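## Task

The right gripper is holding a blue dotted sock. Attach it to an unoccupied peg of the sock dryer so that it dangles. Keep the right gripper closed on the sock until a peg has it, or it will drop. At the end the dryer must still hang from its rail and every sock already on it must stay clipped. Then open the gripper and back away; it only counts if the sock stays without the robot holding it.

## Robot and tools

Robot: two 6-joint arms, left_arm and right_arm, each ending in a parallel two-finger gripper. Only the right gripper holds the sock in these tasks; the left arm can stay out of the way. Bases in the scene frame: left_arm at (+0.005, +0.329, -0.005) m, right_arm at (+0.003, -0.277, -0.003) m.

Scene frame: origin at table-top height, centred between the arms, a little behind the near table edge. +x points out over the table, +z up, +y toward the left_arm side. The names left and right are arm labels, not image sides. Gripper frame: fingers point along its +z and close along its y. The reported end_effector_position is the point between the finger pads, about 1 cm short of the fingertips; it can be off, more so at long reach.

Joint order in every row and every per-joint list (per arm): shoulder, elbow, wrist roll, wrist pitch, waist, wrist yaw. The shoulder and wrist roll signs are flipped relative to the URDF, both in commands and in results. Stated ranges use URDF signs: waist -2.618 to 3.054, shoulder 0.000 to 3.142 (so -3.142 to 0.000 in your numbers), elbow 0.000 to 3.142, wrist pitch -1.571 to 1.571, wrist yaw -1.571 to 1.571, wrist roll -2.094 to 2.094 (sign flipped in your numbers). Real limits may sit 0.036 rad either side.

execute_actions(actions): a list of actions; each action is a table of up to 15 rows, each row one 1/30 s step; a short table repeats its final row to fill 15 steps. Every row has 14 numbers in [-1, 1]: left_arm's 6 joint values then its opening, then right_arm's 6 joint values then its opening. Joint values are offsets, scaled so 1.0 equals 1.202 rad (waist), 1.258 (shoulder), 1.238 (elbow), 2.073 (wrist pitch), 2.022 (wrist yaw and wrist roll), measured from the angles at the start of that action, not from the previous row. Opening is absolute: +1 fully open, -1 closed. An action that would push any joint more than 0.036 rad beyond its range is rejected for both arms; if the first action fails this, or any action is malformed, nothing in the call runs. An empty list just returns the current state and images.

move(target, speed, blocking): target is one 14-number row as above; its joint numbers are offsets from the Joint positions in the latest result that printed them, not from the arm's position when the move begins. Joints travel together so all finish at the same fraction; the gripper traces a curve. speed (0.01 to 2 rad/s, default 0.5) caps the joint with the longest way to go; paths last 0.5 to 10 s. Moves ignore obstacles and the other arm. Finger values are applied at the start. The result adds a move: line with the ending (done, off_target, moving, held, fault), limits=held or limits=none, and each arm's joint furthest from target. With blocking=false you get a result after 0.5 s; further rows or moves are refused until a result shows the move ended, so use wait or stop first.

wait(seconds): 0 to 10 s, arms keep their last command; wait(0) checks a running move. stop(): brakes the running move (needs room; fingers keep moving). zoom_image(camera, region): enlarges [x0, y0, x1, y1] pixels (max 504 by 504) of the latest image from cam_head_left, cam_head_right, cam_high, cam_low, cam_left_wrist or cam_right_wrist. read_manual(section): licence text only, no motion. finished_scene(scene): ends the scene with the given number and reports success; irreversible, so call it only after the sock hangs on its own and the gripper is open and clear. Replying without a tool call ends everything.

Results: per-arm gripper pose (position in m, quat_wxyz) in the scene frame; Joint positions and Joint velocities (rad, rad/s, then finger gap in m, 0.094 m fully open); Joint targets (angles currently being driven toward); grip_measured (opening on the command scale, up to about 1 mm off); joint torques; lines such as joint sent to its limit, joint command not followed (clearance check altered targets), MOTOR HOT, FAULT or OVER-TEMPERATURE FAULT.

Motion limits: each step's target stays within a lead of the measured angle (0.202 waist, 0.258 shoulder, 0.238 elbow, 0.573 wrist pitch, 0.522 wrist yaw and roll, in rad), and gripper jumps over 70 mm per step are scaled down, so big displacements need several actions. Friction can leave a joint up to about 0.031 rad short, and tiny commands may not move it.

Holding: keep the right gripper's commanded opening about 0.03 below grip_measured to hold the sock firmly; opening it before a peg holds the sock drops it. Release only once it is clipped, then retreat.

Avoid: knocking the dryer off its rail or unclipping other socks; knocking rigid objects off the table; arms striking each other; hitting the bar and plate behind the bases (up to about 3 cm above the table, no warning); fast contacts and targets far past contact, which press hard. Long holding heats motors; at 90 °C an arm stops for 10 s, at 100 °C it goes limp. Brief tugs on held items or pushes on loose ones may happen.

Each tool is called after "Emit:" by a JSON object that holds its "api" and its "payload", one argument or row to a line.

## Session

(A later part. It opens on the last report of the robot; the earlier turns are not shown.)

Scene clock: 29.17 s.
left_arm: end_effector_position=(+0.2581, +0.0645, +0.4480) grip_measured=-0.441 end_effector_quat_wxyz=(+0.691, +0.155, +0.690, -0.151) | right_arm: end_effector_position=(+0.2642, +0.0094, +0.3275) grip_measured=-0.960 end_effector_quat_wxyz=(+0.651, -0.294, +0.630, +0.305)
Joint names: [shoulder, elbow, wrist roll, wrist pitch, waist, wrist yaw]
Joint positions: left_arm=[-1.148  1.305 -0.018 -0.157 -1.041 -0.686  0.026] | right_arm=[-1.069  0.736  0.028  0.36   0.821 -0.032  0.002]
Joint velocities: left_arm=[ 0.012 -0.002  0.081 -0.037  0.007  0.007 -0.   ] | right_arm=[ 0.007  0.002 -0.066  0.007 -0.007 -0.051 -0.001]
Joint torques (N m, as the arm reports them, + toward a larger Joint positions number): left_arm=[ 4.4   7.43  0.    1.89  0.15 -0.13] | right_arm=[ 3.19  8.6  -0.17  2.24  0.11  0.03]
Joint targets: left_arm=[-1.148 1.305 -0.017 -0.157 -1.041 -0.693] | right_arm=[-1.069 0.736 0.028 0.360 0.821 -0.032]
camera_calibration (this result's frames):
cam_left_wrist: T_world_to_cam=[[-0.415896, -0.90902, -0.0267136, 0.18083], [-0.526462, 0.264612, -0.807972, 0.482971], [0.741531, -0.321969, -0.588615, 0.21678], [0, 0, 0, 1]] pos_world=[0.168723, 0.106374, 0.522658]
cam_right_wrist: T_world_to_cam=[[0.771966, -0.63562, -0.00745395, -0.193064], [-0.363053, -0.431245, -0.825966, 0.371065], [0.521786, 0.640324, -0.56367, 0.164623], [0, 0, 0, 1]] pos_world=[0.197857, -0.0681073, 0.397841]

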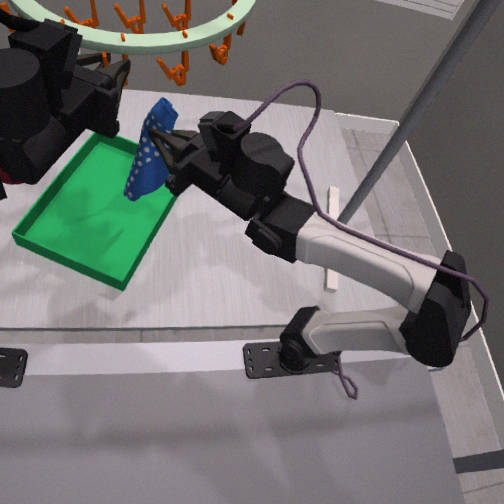

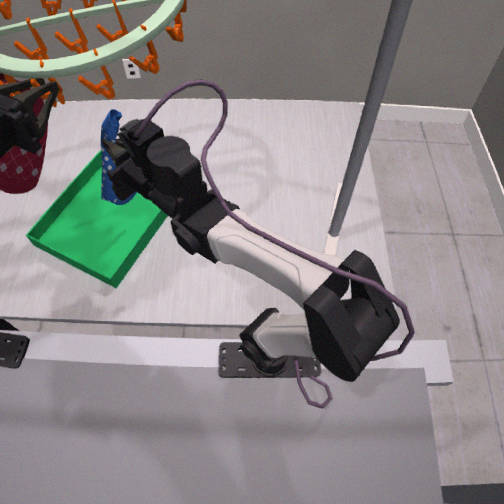

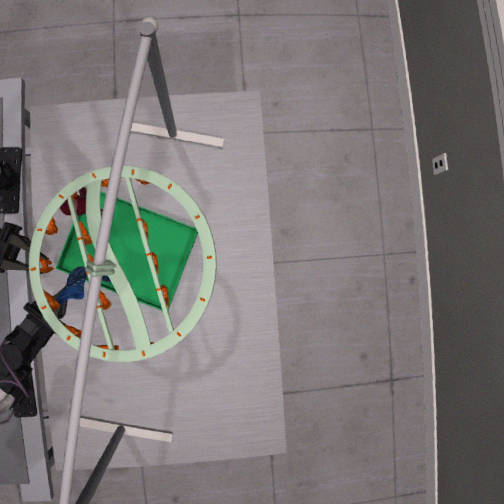

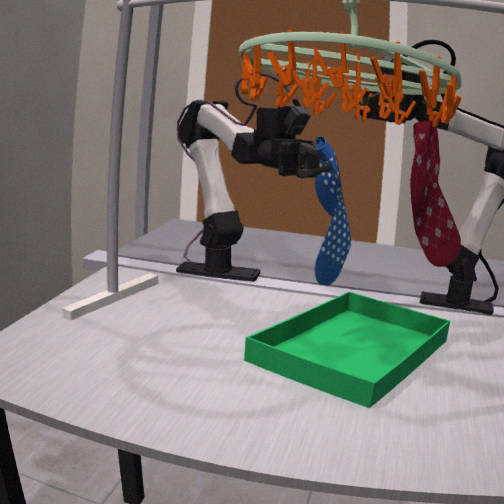

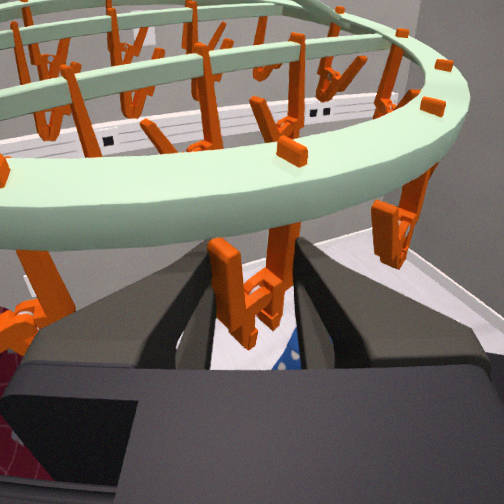

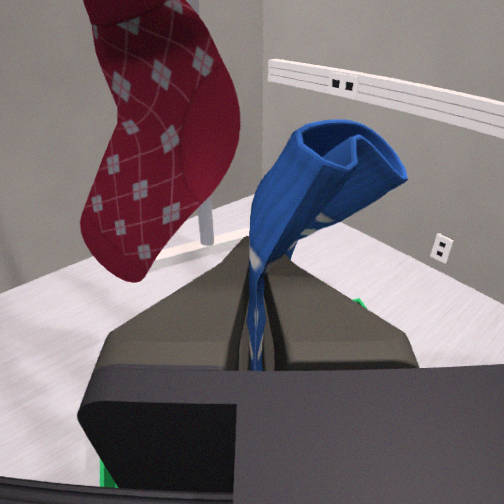

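Emit:
{"api": "execute_actions", "payload": {
  "actions": [
    [[0,0,0,0,0,0,-0.2,0,0,0,0,0,0,-1]],
    [[0,0,0,0,0,0,0.1,0,0,0,0,0,0,-1]],
    [[0,0,0,0,0,0,0.45,0,0,0,0,0,0,-1]]
  ]
}}

Emit:
{"api": "move", "payload": {
  "target": [-0.156,0.111,0,0.04,-0.131,-0.254,0.45,0,0,0,0,0,0,-1],
  "speed": 0.3
}}

Scene clock: 32.23 s.
left_arm: end_effector_position=(+0.2582, +0.0645, +0.4480) grip_measured=+0.449 end_effector_quat_wxyz=(+0.691, +0.155, +0.690, -0.151) | right_arm: end_effector_position=(+0.2642, +0.0094, +0.3275) grip_measured=-0.960 end_effector_quat_wxyz=(+0.651, -0.294, +0.630, +0.305)
Joint names: [shoulder, elbow, wrist roll, wrist pitch, waist, wrist yaw]
Joint positions: left_arm=[-1.148  1.305 -0.018 -0.157 -1.041 -0.686  0.068] | right_arm=[-1.069  0.736  0.028  0.36   0.821 -0.032  0.002]
Joint velocities: left_arm=[ 0.002 -0.017 -0.095 -0.081 -0.002 -0.037 -0.   ] | right_arm=[ 0.007 -0.002 -0.037 -0.051 -0.007  0.007  0.   ]
Joint torques (N m, as the arm reports them, + toward a larger Joint positions number): left_arm=[ 4.44  7.76  0.09  1.81  0.18 -0.02] | right_arm=[ 3.14  8.6  -0.19  2.25  0.15  0.02]
Joint targets: left_arm=[-1.148 1.305 -0.018 -0.157 -1.041 -0.686] | right_arm=[-1.069 0.736 0.028 0.360 0.821 -0.032]
camera_calibration (this result's frames):
cam_left_wrist: T_world_to_cam=[[-0.415549, -0.909178, -0.0267139, 0.180816], [-0.526566, 0.264412, -0.807969, 0.483008], [0.741652, -0.321685, -0.588618, 0.21673], [0, 0, 0, 1]] pos_world=[0.168735, 0.1064, 0.522657]
cam_right_wrist: T_world_to_cam=[[0.771966, -0.63562, -0.00745395, -0.193064], [-0.363053, -0.431245, -0.825966, 0.371065], [0.521786, 0.640324, -0.56367, 0.164623], [0, 0, 0, 1]] pos_world=[0.197857, -0.0681073, 0.397841]

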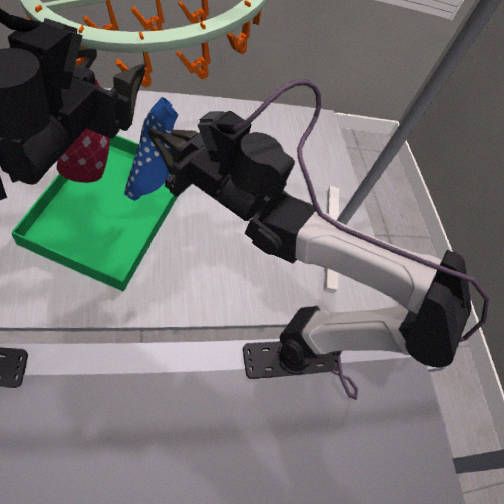

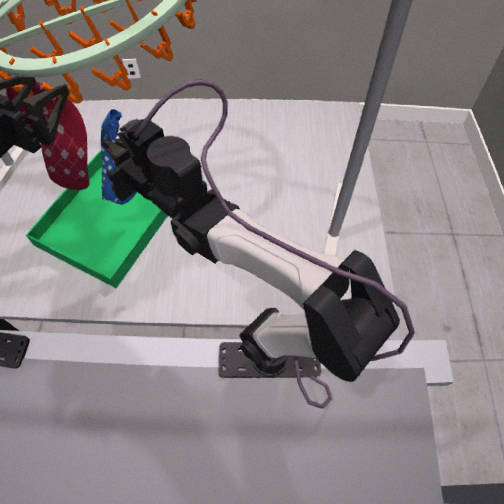

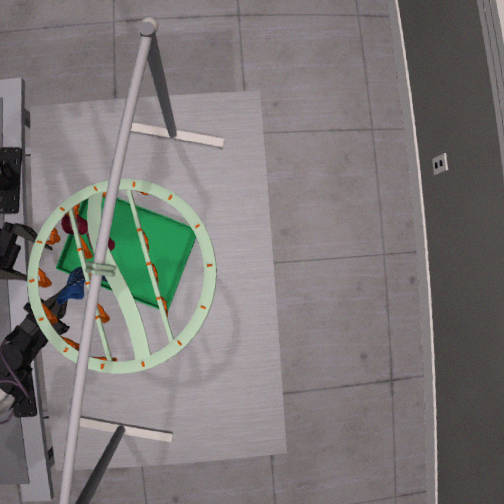

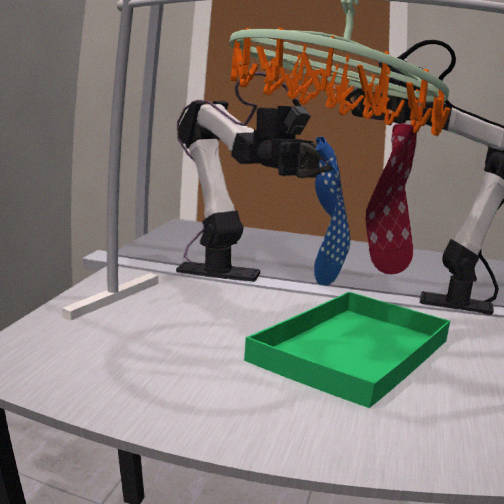

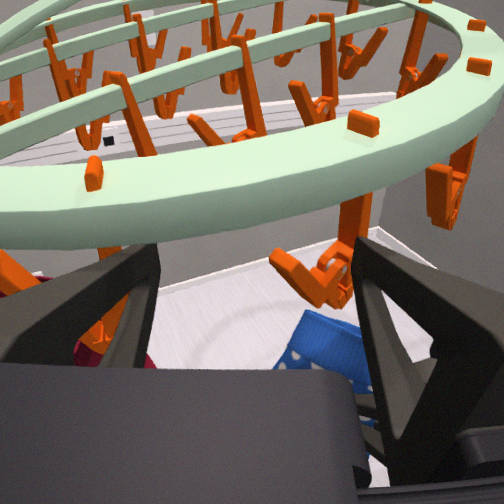

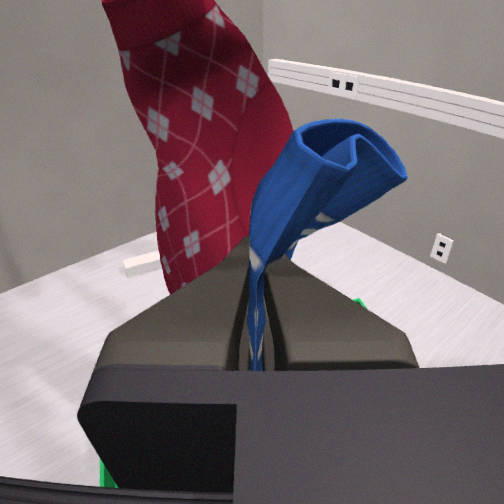

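Scene clock: 34.67 s.
left_arm: end_effector_position=(+0.2588, +0.0654, +0.4479) grip_measured=+0.449 end_effector_quat_wxyz=(+0.705, +0.031, +0.708, -0.024) | right_arm: end_effector_position=(+0.2642, +0.0094, +0.3275) grip_measured=-0.960 end_effector_quat_wxyz=(+0.651, -0.294, +0.630, +0.305)
Joint names: [shoulder, elbow, wrist roll, wrist pitch, waist, wrist yaw]
Joint positions: left_arm=[-1.322  1.415 -0.018 -0.096 -1.186 -1.191  0.068] | right_arm=[-1.069  0.736  0.028  0.36   0.821 -0.032  0.002]
Joint velocities: left_arm=[-0.002  0.027  0.022  0.051 -0.022 -0.066 -0.001] | right_arm=[-0.002 -0.012 -0.022  0.037 -0.007 -0.007 -0.001]
Joint torques (N m, as the arm reports them, + toward a larger Joint positions number): left_arm=[ 4.31  9.66  0.05  1.75 -0.95 -0.13] | right_arm=[ 3.15  8.62 -0.19  2.25  0.09  0.02]
Joint targets: left_arm=[-1.344 1.442 -0.018 -0.075 -1.198 -1.200] | right_arm=[-1.069 0.736 0.028 0.360 0.821 -0.032]
move: off_target (left_arm); limits=none; left_arm: farthest joint: the elbow, 0.027 radians from its target (0.137 radians at the start); right_arm: farthest joint: the waist, 0.000 radians from its target (0.000 radians at the start)
camera_calibration (this result's frames):
cam_left_wrist: T_world_to_cam=[[-0.0698215, -0.997123, -0.0295042, 0.0994245], [-0.589502, 0.0651022, -0.80514, 0.511049], [0.804744, -0.0388233, -0.592351, 0.183306], [0, 0, 0, 1]] pos_world=[0.160691, 0.0729846, 0.522981]
cam_right_wrist: T_world_to_cam=[[0.771966, -0.63562, -0.00745395, -0.193064], [-0.363053, -0.431245, -0.825966, 0.371065], [0.521786, 0.640324, -0.56367, 0.164623], [0, 0, 0, 1]] pos_world=[0.197857, -0.0681073, 0.397841]

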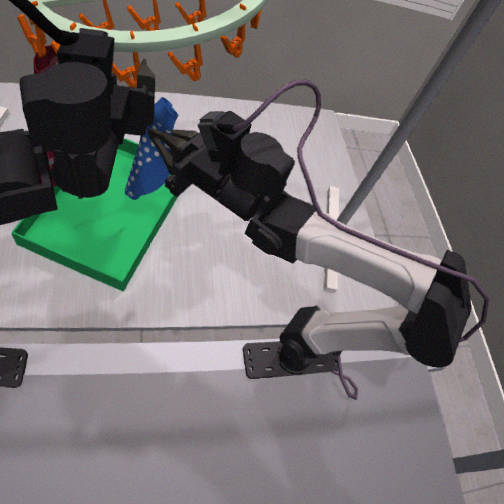

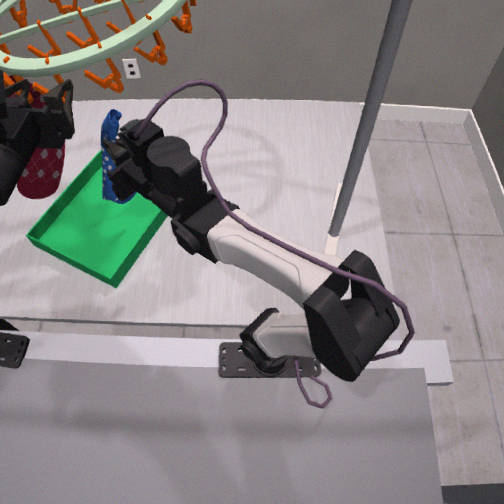

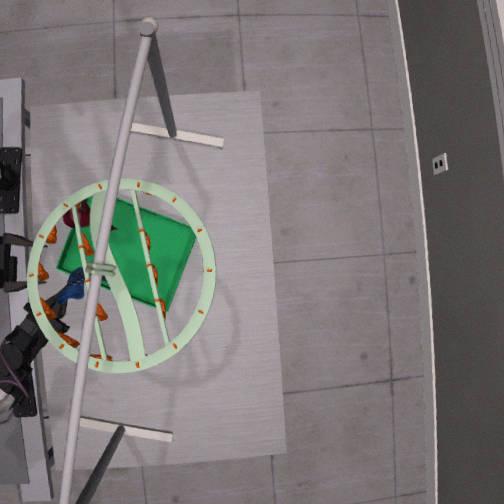

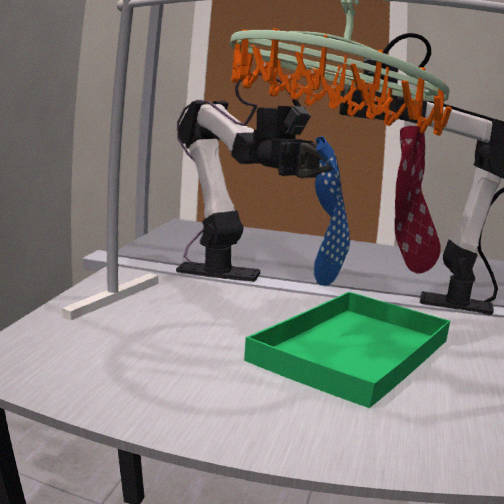

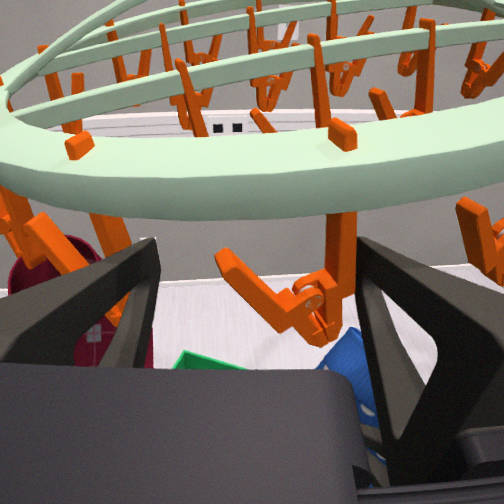

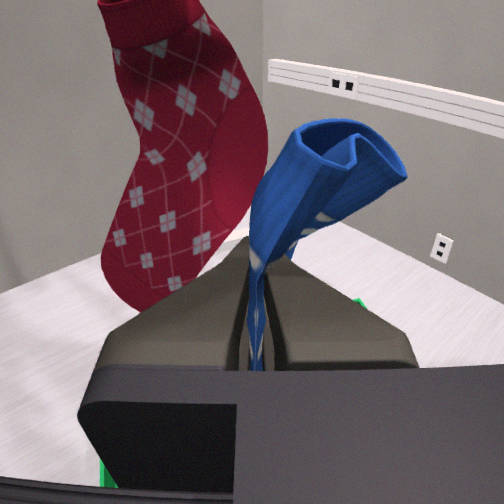

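Peg is between the fingers. Close slowly; the dryer will swivel back.

Emit:
{"api": "execute_actions", "payload": {
  "actions": [
    [[0,0,0,0,0,0,0.2,0,0,0,0,0,0,-1]],
    [[0,0,0,0,0,0,-0.05,0,0,0,0,0,0,-1]],
    [[0,0,0,0,0,0,-0.3,0,0,0,0,0,0,-1]],
    [[0,0,0,0,0,0,-0.5,0,0,0,0,0,0,-1]]
  ]
}}

Scene clock: 37.60 s.
left_arm: end_effector_position=(+0.2587, +0.0648, +0.4479) grip_measured=-0.384 end_effector_quat_wxyz=(+0.705, +0.032, +0.708, -0.025) | right_arm: end_effector_position=(+0.2642, +0.0094, +0.3275) grip_measured=-0.960 end_effector_quat_wxyz=(+0.651, -0.294, +0.630, +0.305)
Joint names: [shoulder, elbow, wrist roll, wrist pitch, waist, wrist yaw]
Joint positions: left_arm=[-1.322  1.415 -0.018 -0.096 -1.186 -1.188  0.029] | right_arm=[-1.069  0.736  0.028  0.36   0.821 -0.032  0.002]
Joint velocities: left_arm=[ 0.012 -0.027  0.022  0.037  0.022 -0.037 -0.001] | right_arm=[ 0.002 -0.007  0.037 -0.066 -0.002  0.007  0.001]
Joint torques (N m, as the arm reports them, + toward a larger Joint positions number): left_arm=[ 5.94  7.63  0.06  1.57  0.06 -0.09] | right_arm=[ 3.22  8.57 -0.18  2.25  0.05  0.  ]
Joint targets: left_arm=[-1.322 1.415 -0.018 -0.096 -1.186 -1.192] | right_arm=[-1.069 0.736 0.028 0.360 0.821 -0.032]
camera_calibration (this result's frames):
cam_left_wrist: T_world_to_cam=[[-0.0732435, -0.996878, -0.0294856, 0.099696], [-0.589251, 0.0671089, -0.805158, 0.510877], [0.804623, -0.0415981, -0.592327, 0.183524], [0, 0, 0, 1]] pos_world=[0.160669, 0.0727346, 0.522983]
cam_right_wrist: T_world_to_cam=[[0.771966, -0.63562, -0.00745395, -0.193064], [-0.363053, -0.431245, -0.825966, 0.371065], [0.521786, 0.640324, -0.56367, 0.164623], [0, 0, 0, 1]] pos_world=[0.197857, -0.0681073, 0.397841]

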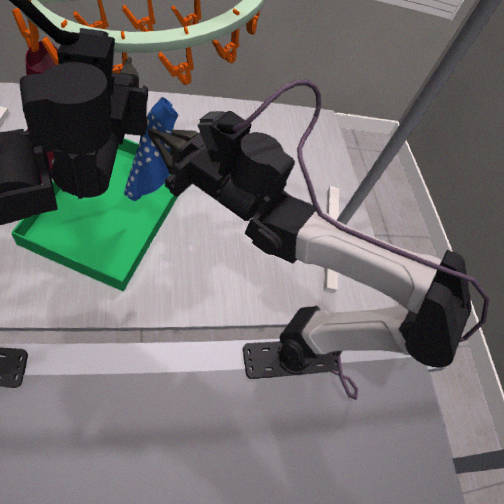

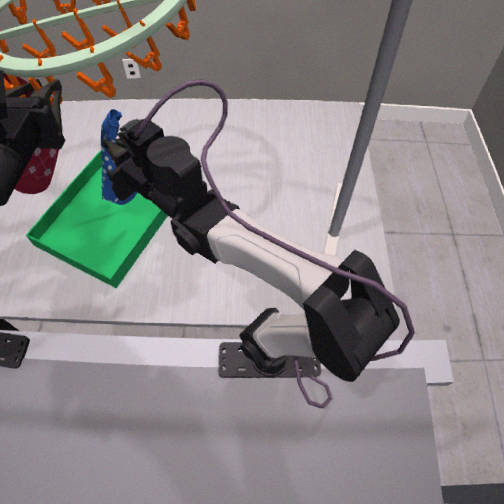

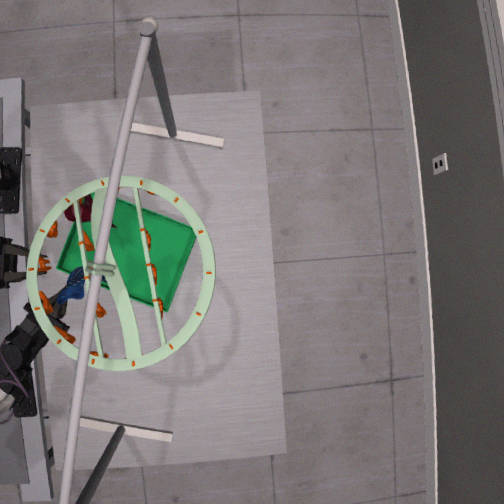

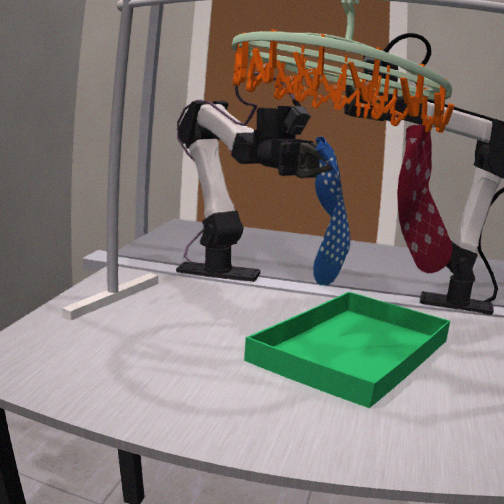

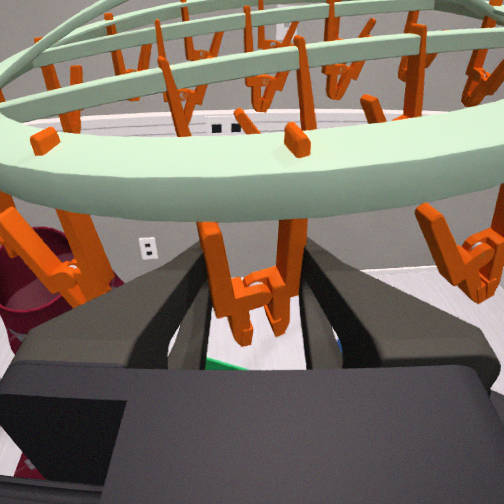

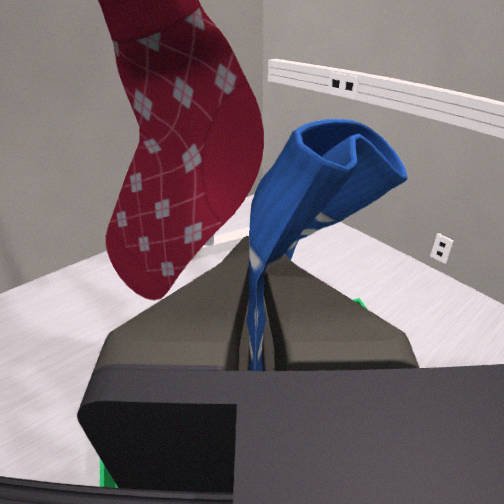

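Emit:
{"api": "move", "payload": {
  "target": [0,0,0,0,0,0,-0.42,-0.074,0.058,0.25,0,-0.112,-0.202,-1],
  "speed": 0.3
}}

Scene clock: 43.27 s.
left_arm: end_effector_position=(+0.2587, +0.0648, +0.4479) grip_measured=-0.384 end_effector_quat_wxyz=(+0.705, +0.032, +0.708, -0.025) | right_arm: end_effector_position=(+0.2564, +0.0256, +0.3239) grip_measured=-0.960 end_effector_quat_wxyz=(+0.676, -0.514, +0.477, +0.226)
Joint names: [shoulder, elbow, wrist roll, wrist pitch, waist, wrist yaw]
Joint positions: left_arm=[-1.322  1.415 -0.018 -0.096 -1.186 -1.188  0.029] | right_arm=[-1.141  0.783  0.526  0.36   0.696 -0.427  0.002]
Joint velocities: left_arm=[ 0.012 -0.012  0.007 -0.022 -0.007 -0.051 -0.   ] | right_arm=[ 0.007  0.007  0.007  0.007 -0.007 -0.081  0.   ]
Joint torques (N m, as the arm reports them, + toward a larger Joint positions number): left_arm=[ 6.2   7.32  0.11  1.57  0.1  -0.04] | right_arm=[ 2.04 10.57 -0.14  2.17 -0.72 -0.13]
Joint targets: left_arm=[-1.322 1.415 -0.018 -0.096 -1.186 -1.188] | right_arm=[-1.163 0.808 0.534 0.360 0.686 -0.441]
move: off_target (right_arm); limits=none; left_arm: farthest joint: the waist, 0.000 radians from its target (0.000 radians at the start); right_arm: farthest joint: the elbow, 0.025 radians from its target (0.071 radians at the start)
camera_calibration (this result's frames):
cam_left_wrist: T_world_to_cam=[[-0.0732435, -0.996878, -0.0294856, 0.099696], [-0.589251, 0.0671089, -0.805158, 0.510877], [0.804623, -0.0415981, -0.592327, 0.183524], [0, 0, 0, 1]] pos_world=[0.160669, 0.0727346, 0.522983]
cam_right_wrist: T_world_to_cam=[[0.802196, -0.36411, 0.473186, -0.347194], [0.111635, -0.68708, -0.717954, 0.222141], [0.586531, 0.628764, -0.510526, 0.122801], [0, 0, 0, 1]] pos_world=[0.181692, -0.0510006, 0.386467]

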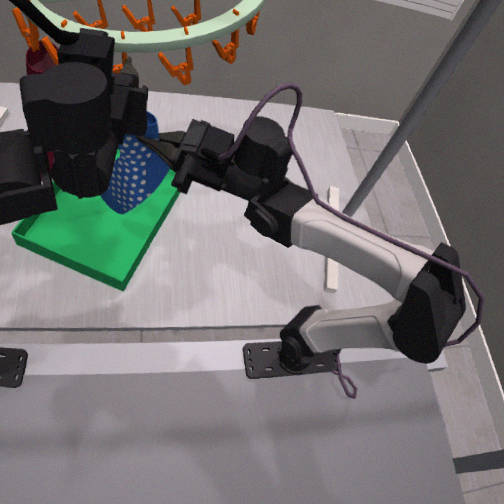

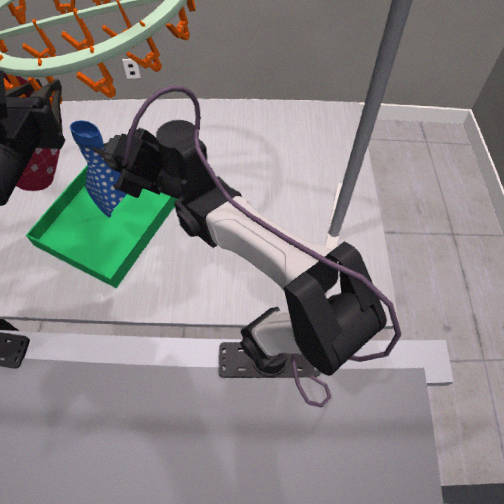

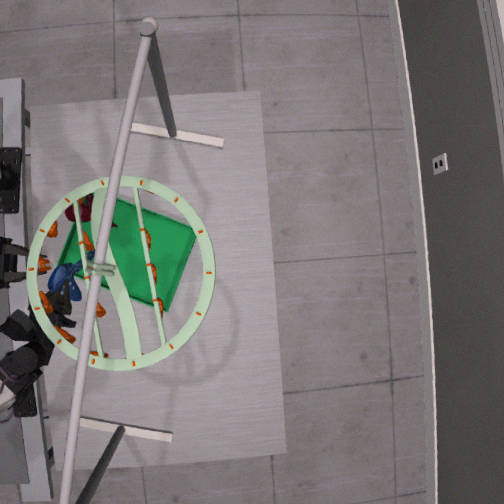

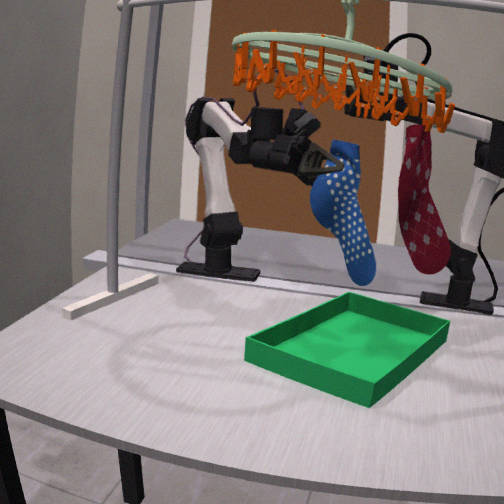

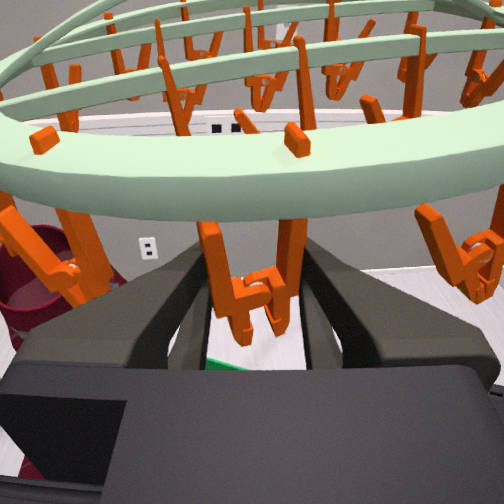

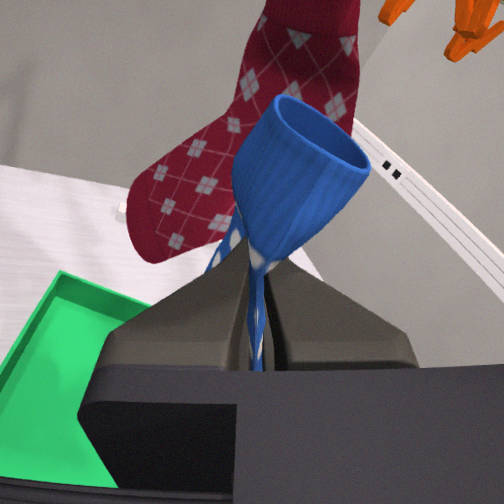

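Emit:
{"api": "zoom_image", "payload": {
  "camera": "cam_low",
  "region": [270, 60, 450, 200]
}}

Emit:
{"api": "zoom_image", "payload": {
  "camera": "cam_head_right",
  "region": [0, 40, 200, 200]
}}

Region (270, 60, 450, 200) of cam_low's 504x504 image, scaled by 2.800, with more detail than that image has.

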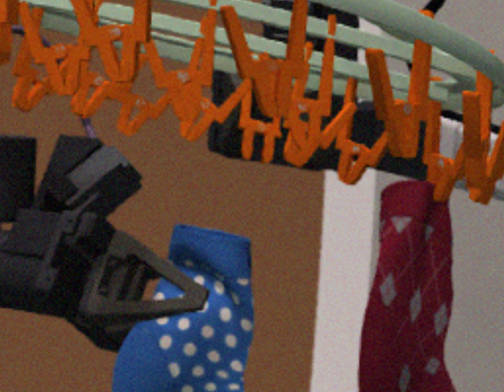

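Region (0, 40, 200, 200) of cam_head_right's 504x504 image, scaled by 2.520, with more detail than that image has; it fills the top 403 rows of this view, and the rest is white.

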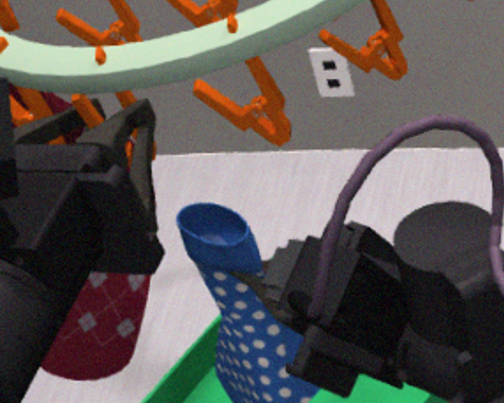

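Emit:
{"api": "move", "payload": {
  "target": [0,0,0,0,0,0,-0.42,-0.026,0.17,0,-0.091,0.026,0,-1],
  "speed": 0.2
}}

Emit:
{"api": "zoom_image", "payload": {
  "camera": "cam_low",
  "region": [270, 60, 450, 200]
}}

Scene clock: 47.60 s.
left_arm: end_effector_position=(+0.2587, +0.0648, +0.4479) grip_measured=-0.384 end_effector_quat_wxyz=(+0.705, +0.032, +0.708, -0.025) | right_arm: end_effector_position=(+0.2549, +0.0316, +0.3695) grip_measured=-0.960 end_effector_quat_wxyz=(+0.674, -0.518, +0.473, +0.232)
Joint names: [shoulder, elbow, wrist roll, wrist pitch, waist, wrist yaw]
Joint positions: left_arm=[-1.322  1.415 -0.018 -0.096 -1.186 -1.188  0.029] | right_arm=[-1.153  0.972  0.527  0.182  0.714 -0.427  0.002]
Joint velocities: left_arm=[-0.002 -0.017  0.066  0.022 -0.007 -0.037  0.001] | right_arm=[ 0.007 -0.032 -0.051 -0.037  0.007 -0.037  0.001]
Joint torques (N m, as the arm reports them, + toward a larger Joint positions number): left_arm=[ 6.12  7.25  0.08  1.57  0.   -0.07] | right_arm=[ 2.2  10.34 -0.21  2.08  1.26  0.01]
Joint targets: left_arm=[-1.322 1.415 -0.018 -0.096 -1.186 -1.188] | right_arm=[-1.174 0.994 0.526 0.171 0.727 -0.427]
move: off_target (right_arm); limits=none; left_arm: farthest joint: the waist, 0.000 radians from its target (0.000 radians at the start); right_arm: farthest joint: the elbow, 0.022 radians from its target (0.210 radians at the start)
camera_calibration (this result's frames):
cam_left_wrist: T_world_to_cam=[[-0.0732435, -0.996878, -0.0294856, 0.099696], [-0.589251, 0.0671089, -0.805158, 0.510877], [0.804623, -0.0415981, -0.592327, 0.183524], [0, 0, 0, 1]] pos_world=[0.160669, 0.0727346, 0.522983]
cam_right_wrist: T_world_to_cam=[[0.808597, -0.349186, 0.47354, -0.367563], [0.123966, -0.685663, -0.717285, 0.255735], [0.575155, 0.638698, -0.511138, 0.146066], [0, 0, 0, 1]] pos_world=[0.181497, -0.0462914, 0.43215]

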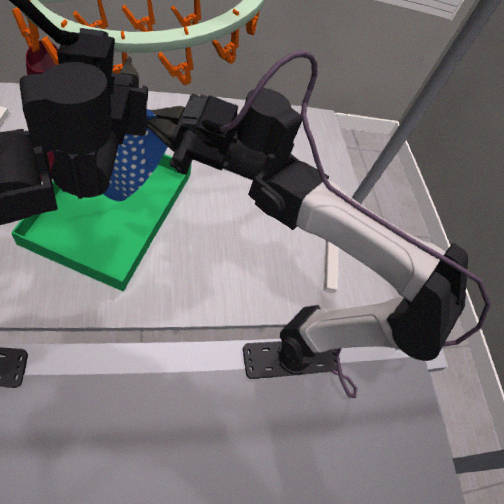

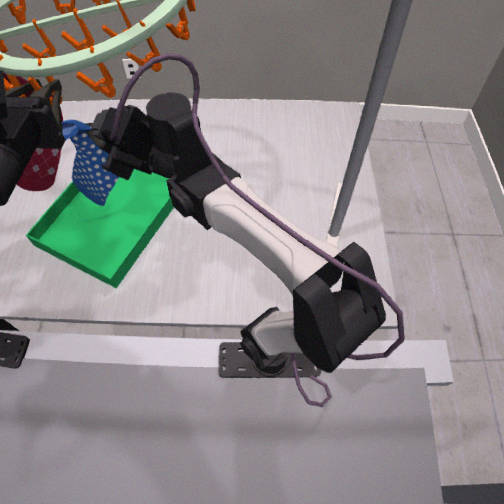

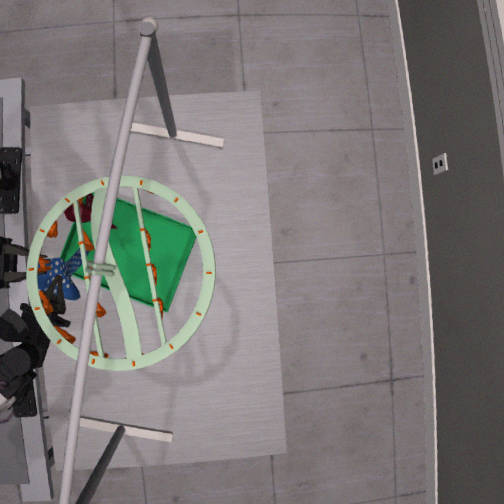

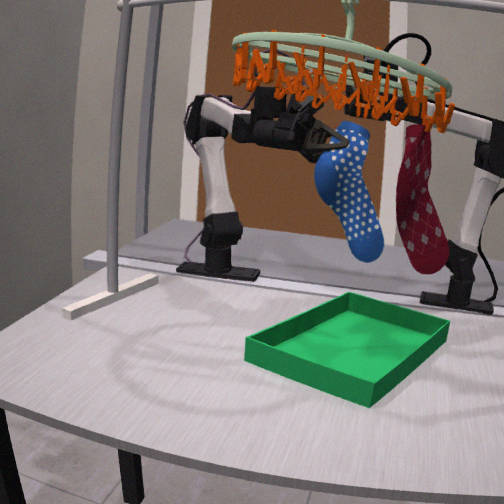

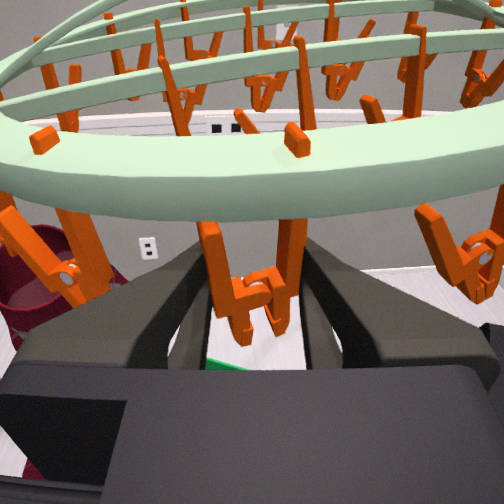

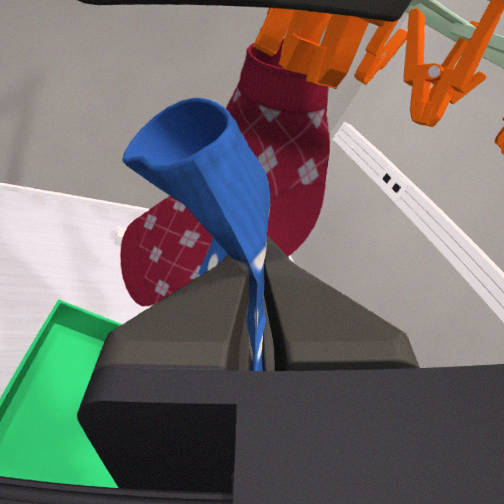

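Region (270, 60, 450, 200) of cam_low's 504x504 image, scaled by 2.800, with more detail than that image has.

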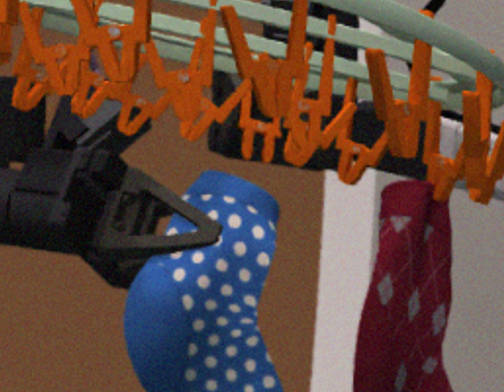

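Emit:
{"api": "move", "payload": {
  "target": [0,0,0,0,0,0,-0.42,0.051,-0.089,-0.336,0.028,0.123,0.178,-1],
  "speed": 0.4
}}

Scene clock: 52.17 s.
left_arm: end_effector_position=(+0.2587, +0.0648, +0.4479) grip_measured=-0.384 end_effector_quat_wxyz=(+0.705, +0.032, +0.708, -0.025) | right_arm: end_effector_position=(+0.2571, +0.0284, +0.3556) grip_measured=-0.960 end_effector_quat_wxyz=(+0.603, -0.264, +0.650, +0.379)
Joint names: [shoulder, elbow, wrist roll, wrist pitch, waist, wrist yaw]
Joint positions: left_arm=[-1.322  1.415 -0.018 -0.096 -1.186 -1.188  0.029] | right_arm=[-1.11   0.887 -0.146  0.228  0.848 -0.078  0.002]
Joint velocities: left_arm=[ 0.012 -0.002 -0.007 -0.022  0.017 -0.007  0.   ] | right_arm=[ 0.002 -0.002  0.051  0.081  0.007  0.037 -0.   ]
Joint torques (N m, as the arm reports them, + toward a larger Joint positions number): left_arm=[6.19 7.45 0.06 1.54 0.18 0.02] | right_arm=[ 5.17  6.5  -0.25  2.4   1.26  0.13]
Joint targets: left_arm=[-1.322 1.415 -0.018 -0.096 -1.186 -1.188] | right_arm=[-1.089 0.862 -0.153 0.240 0.862 -0.068]
move: off_target (right_arm); limits=none; left_arm: farthest joint: the waist, 0.000 radians from its target (0.000 radians at the start); right_arm: farthest joint: the elbow, 0.026 radians from its target (0.110 radians at the start)
camera_calibration (this result's frames):
cam_left_wrist: T_world_to_cam=[[-0.0732435, -0.996878, -0.0294856, 0.099696], [-0.589251, 0.0671089, -0.805158, 0.510877], [0.804623, -0.0415981, -0.592327, 0.183524], [0, 0, 0, 1]] pos_world=[0.160669, 0.0727346, 0.522983]
cam_right_wrist: T_world_to_cam=[[0.804598, -0.565755, -0.180396, -0.124211], [-0.453106, -0.388566, -0.802316, 0.413432], [0.383819, 0.727281, -0.568987, 0.206881], [0, 0, 0, 1]] pos_world=[0.207863, -0.0600882, 0.427009]

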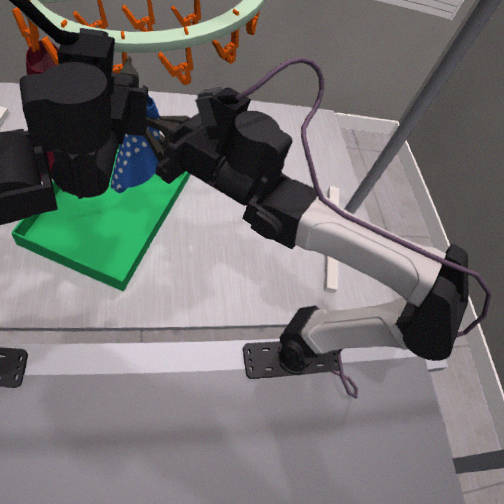

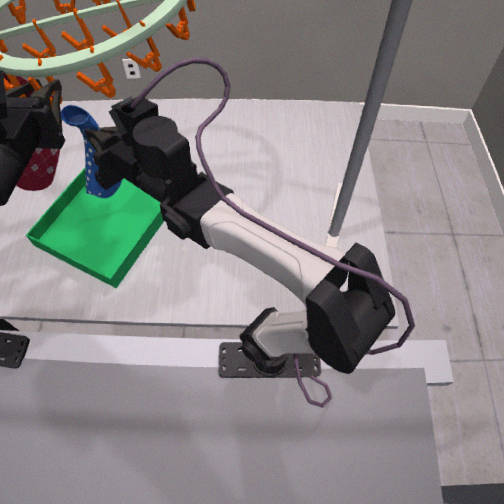

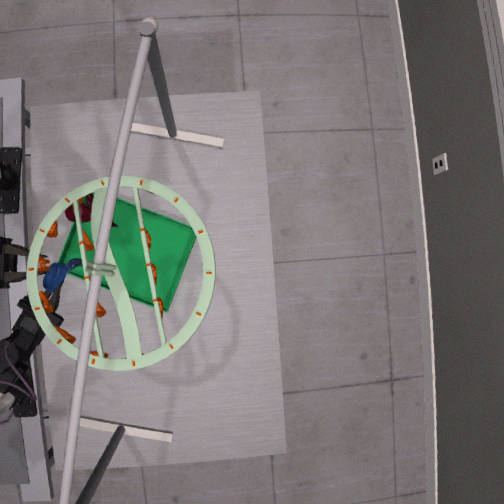

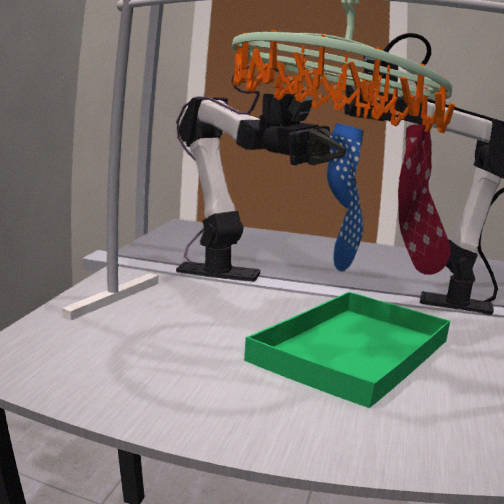

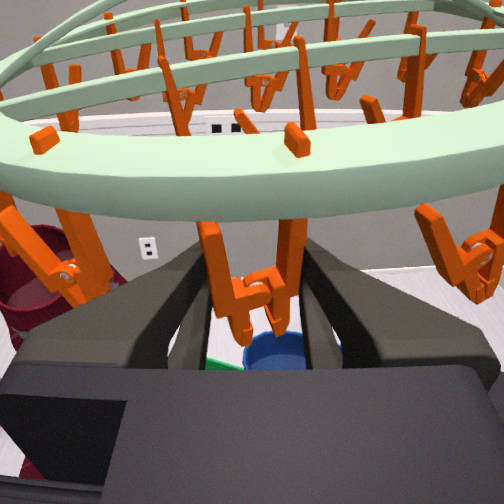

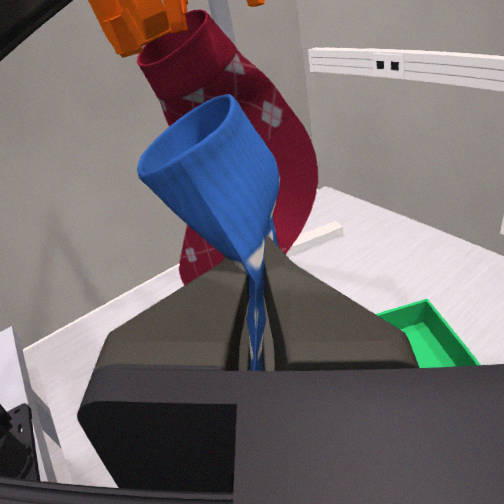

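Emit:
{"api": "wait", "payload": {
  "seconds": 1.5
}}

Emit:
{"api": "zoom_image", "payload": {
  "camera": "cam_low",
  "region": [270, 60, 450, 200]
}}

Scene clock: 54.20 s.
left_arm: end_effector_position=(+0.2587, +0.0648, +0.4479) grip_measured=-0.384 end_effector_quat_wxyz=(+0.705, +0.032, +0.708, -0.025) | right_arm: end_effector_position=(+0.2572, +0.0283, +0.3556) grip_measured=-0.960 end_effector_quat_wxyz=(+0.603, -0.264, +0.650, +0.379)
Joint names: [shoulder, elbow, wrist roll, wrist pitch, waist, wrist yaw]
Joint positions: left_arm=[-1.322  1.415 -0.018 -0.096 -1.186 -1.188  0.029] | right_arm=[-1.11   0.887 -0.146  0.228  0.848 -0.077  0.002]
Joint velocities: left_arm=[ 0.027  0.002 -0.051  0.037  0.012 -0.051 -0.001] | right_arm=[ 0.017 -0.007  0.037  0.095  0.002 -0.051  0.001]
Joint torques (N m, as the arm reports them, + toward a larger Joint positions number): left_arm=[ 6.34  7.53  0.03  1.62  0.25 -0.05] | right_arm=[ 5.2   6.47 -0.23  2.4   1.28  0.11]
Joint targets: left_arm=[-1.322 1.415 -0.018 -0.096 -1.186 -1.188] | right_arm=[-1.089 0.862 -0.152 0.240 0.862 -0.067]
wait: 1.50 s; at rest from the start
camera_calibration (this result's frames):
cam_left_wrist: T_world_to_cam=[[-0.0732435, -0.996878, -0.0294856, 0.099696], [-0.589251, 0.0671089, -0.805158, 0.510877], [0.804623, -0.0415981, -0.592327, 0.183524], [0, 0, 0, 1]] pos_world=[0.160669, 0.0727346, 0.522983]
cam_right_wrist: T_world_to_cam=[[0.804365, -0.565975, -0.180744, -0.124072], [-0.453317, -0.387983, -0.802479, 0.41361], [0.384058, 0.727421, -0.568646, 0.206756], [0, 0, 0, 1]] pos_world=[0.207889, -0.0601463, 0.427059]

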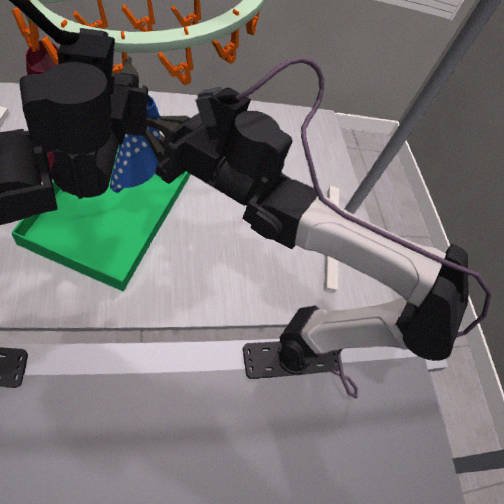

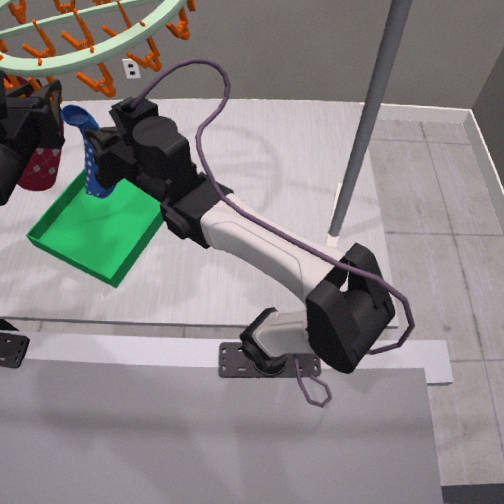

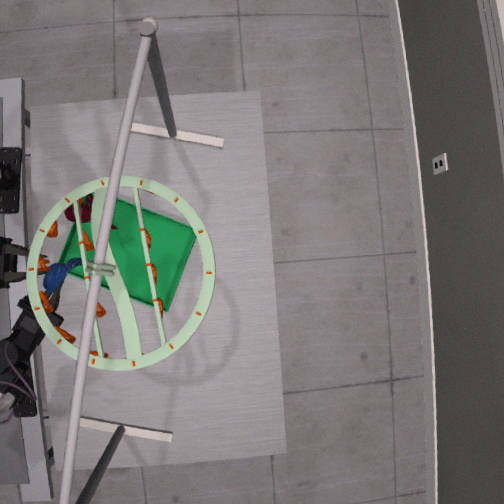

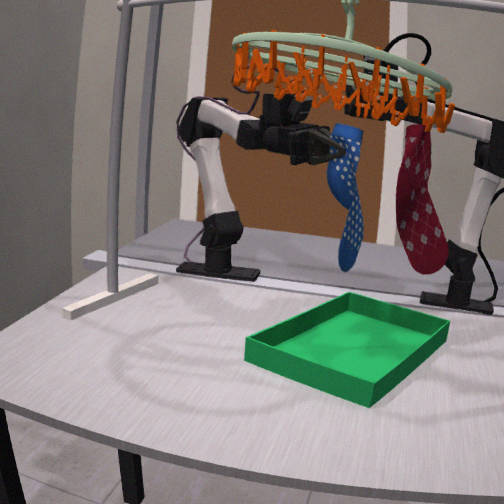

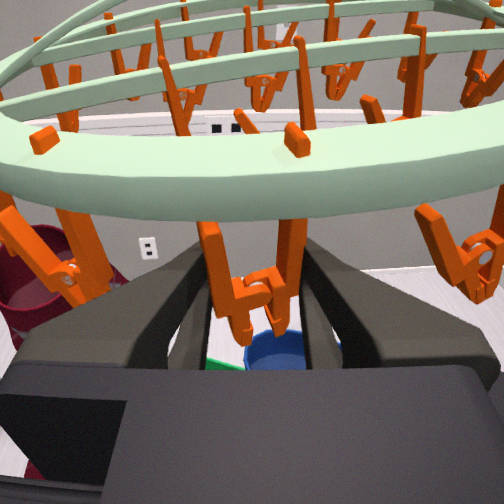

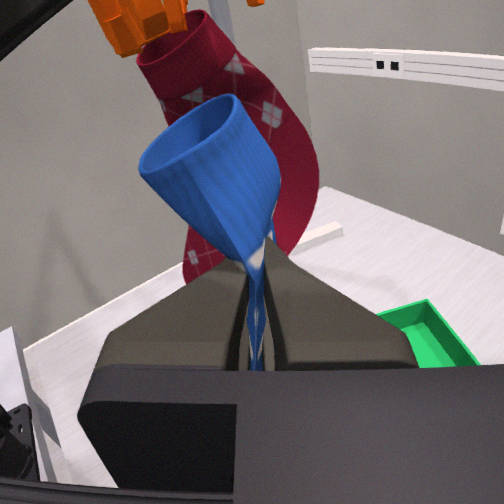

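Region (270, 60, 450, 200) of cam_low's 504x504 image, scaled by 2.800, with more detail than that image has.

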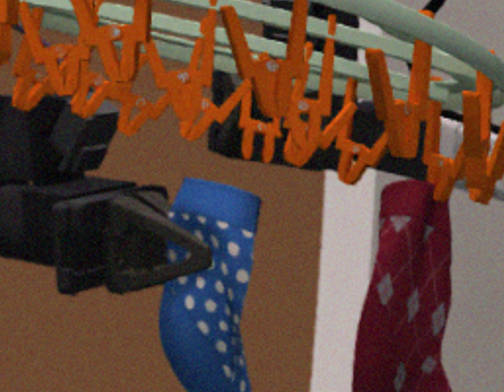

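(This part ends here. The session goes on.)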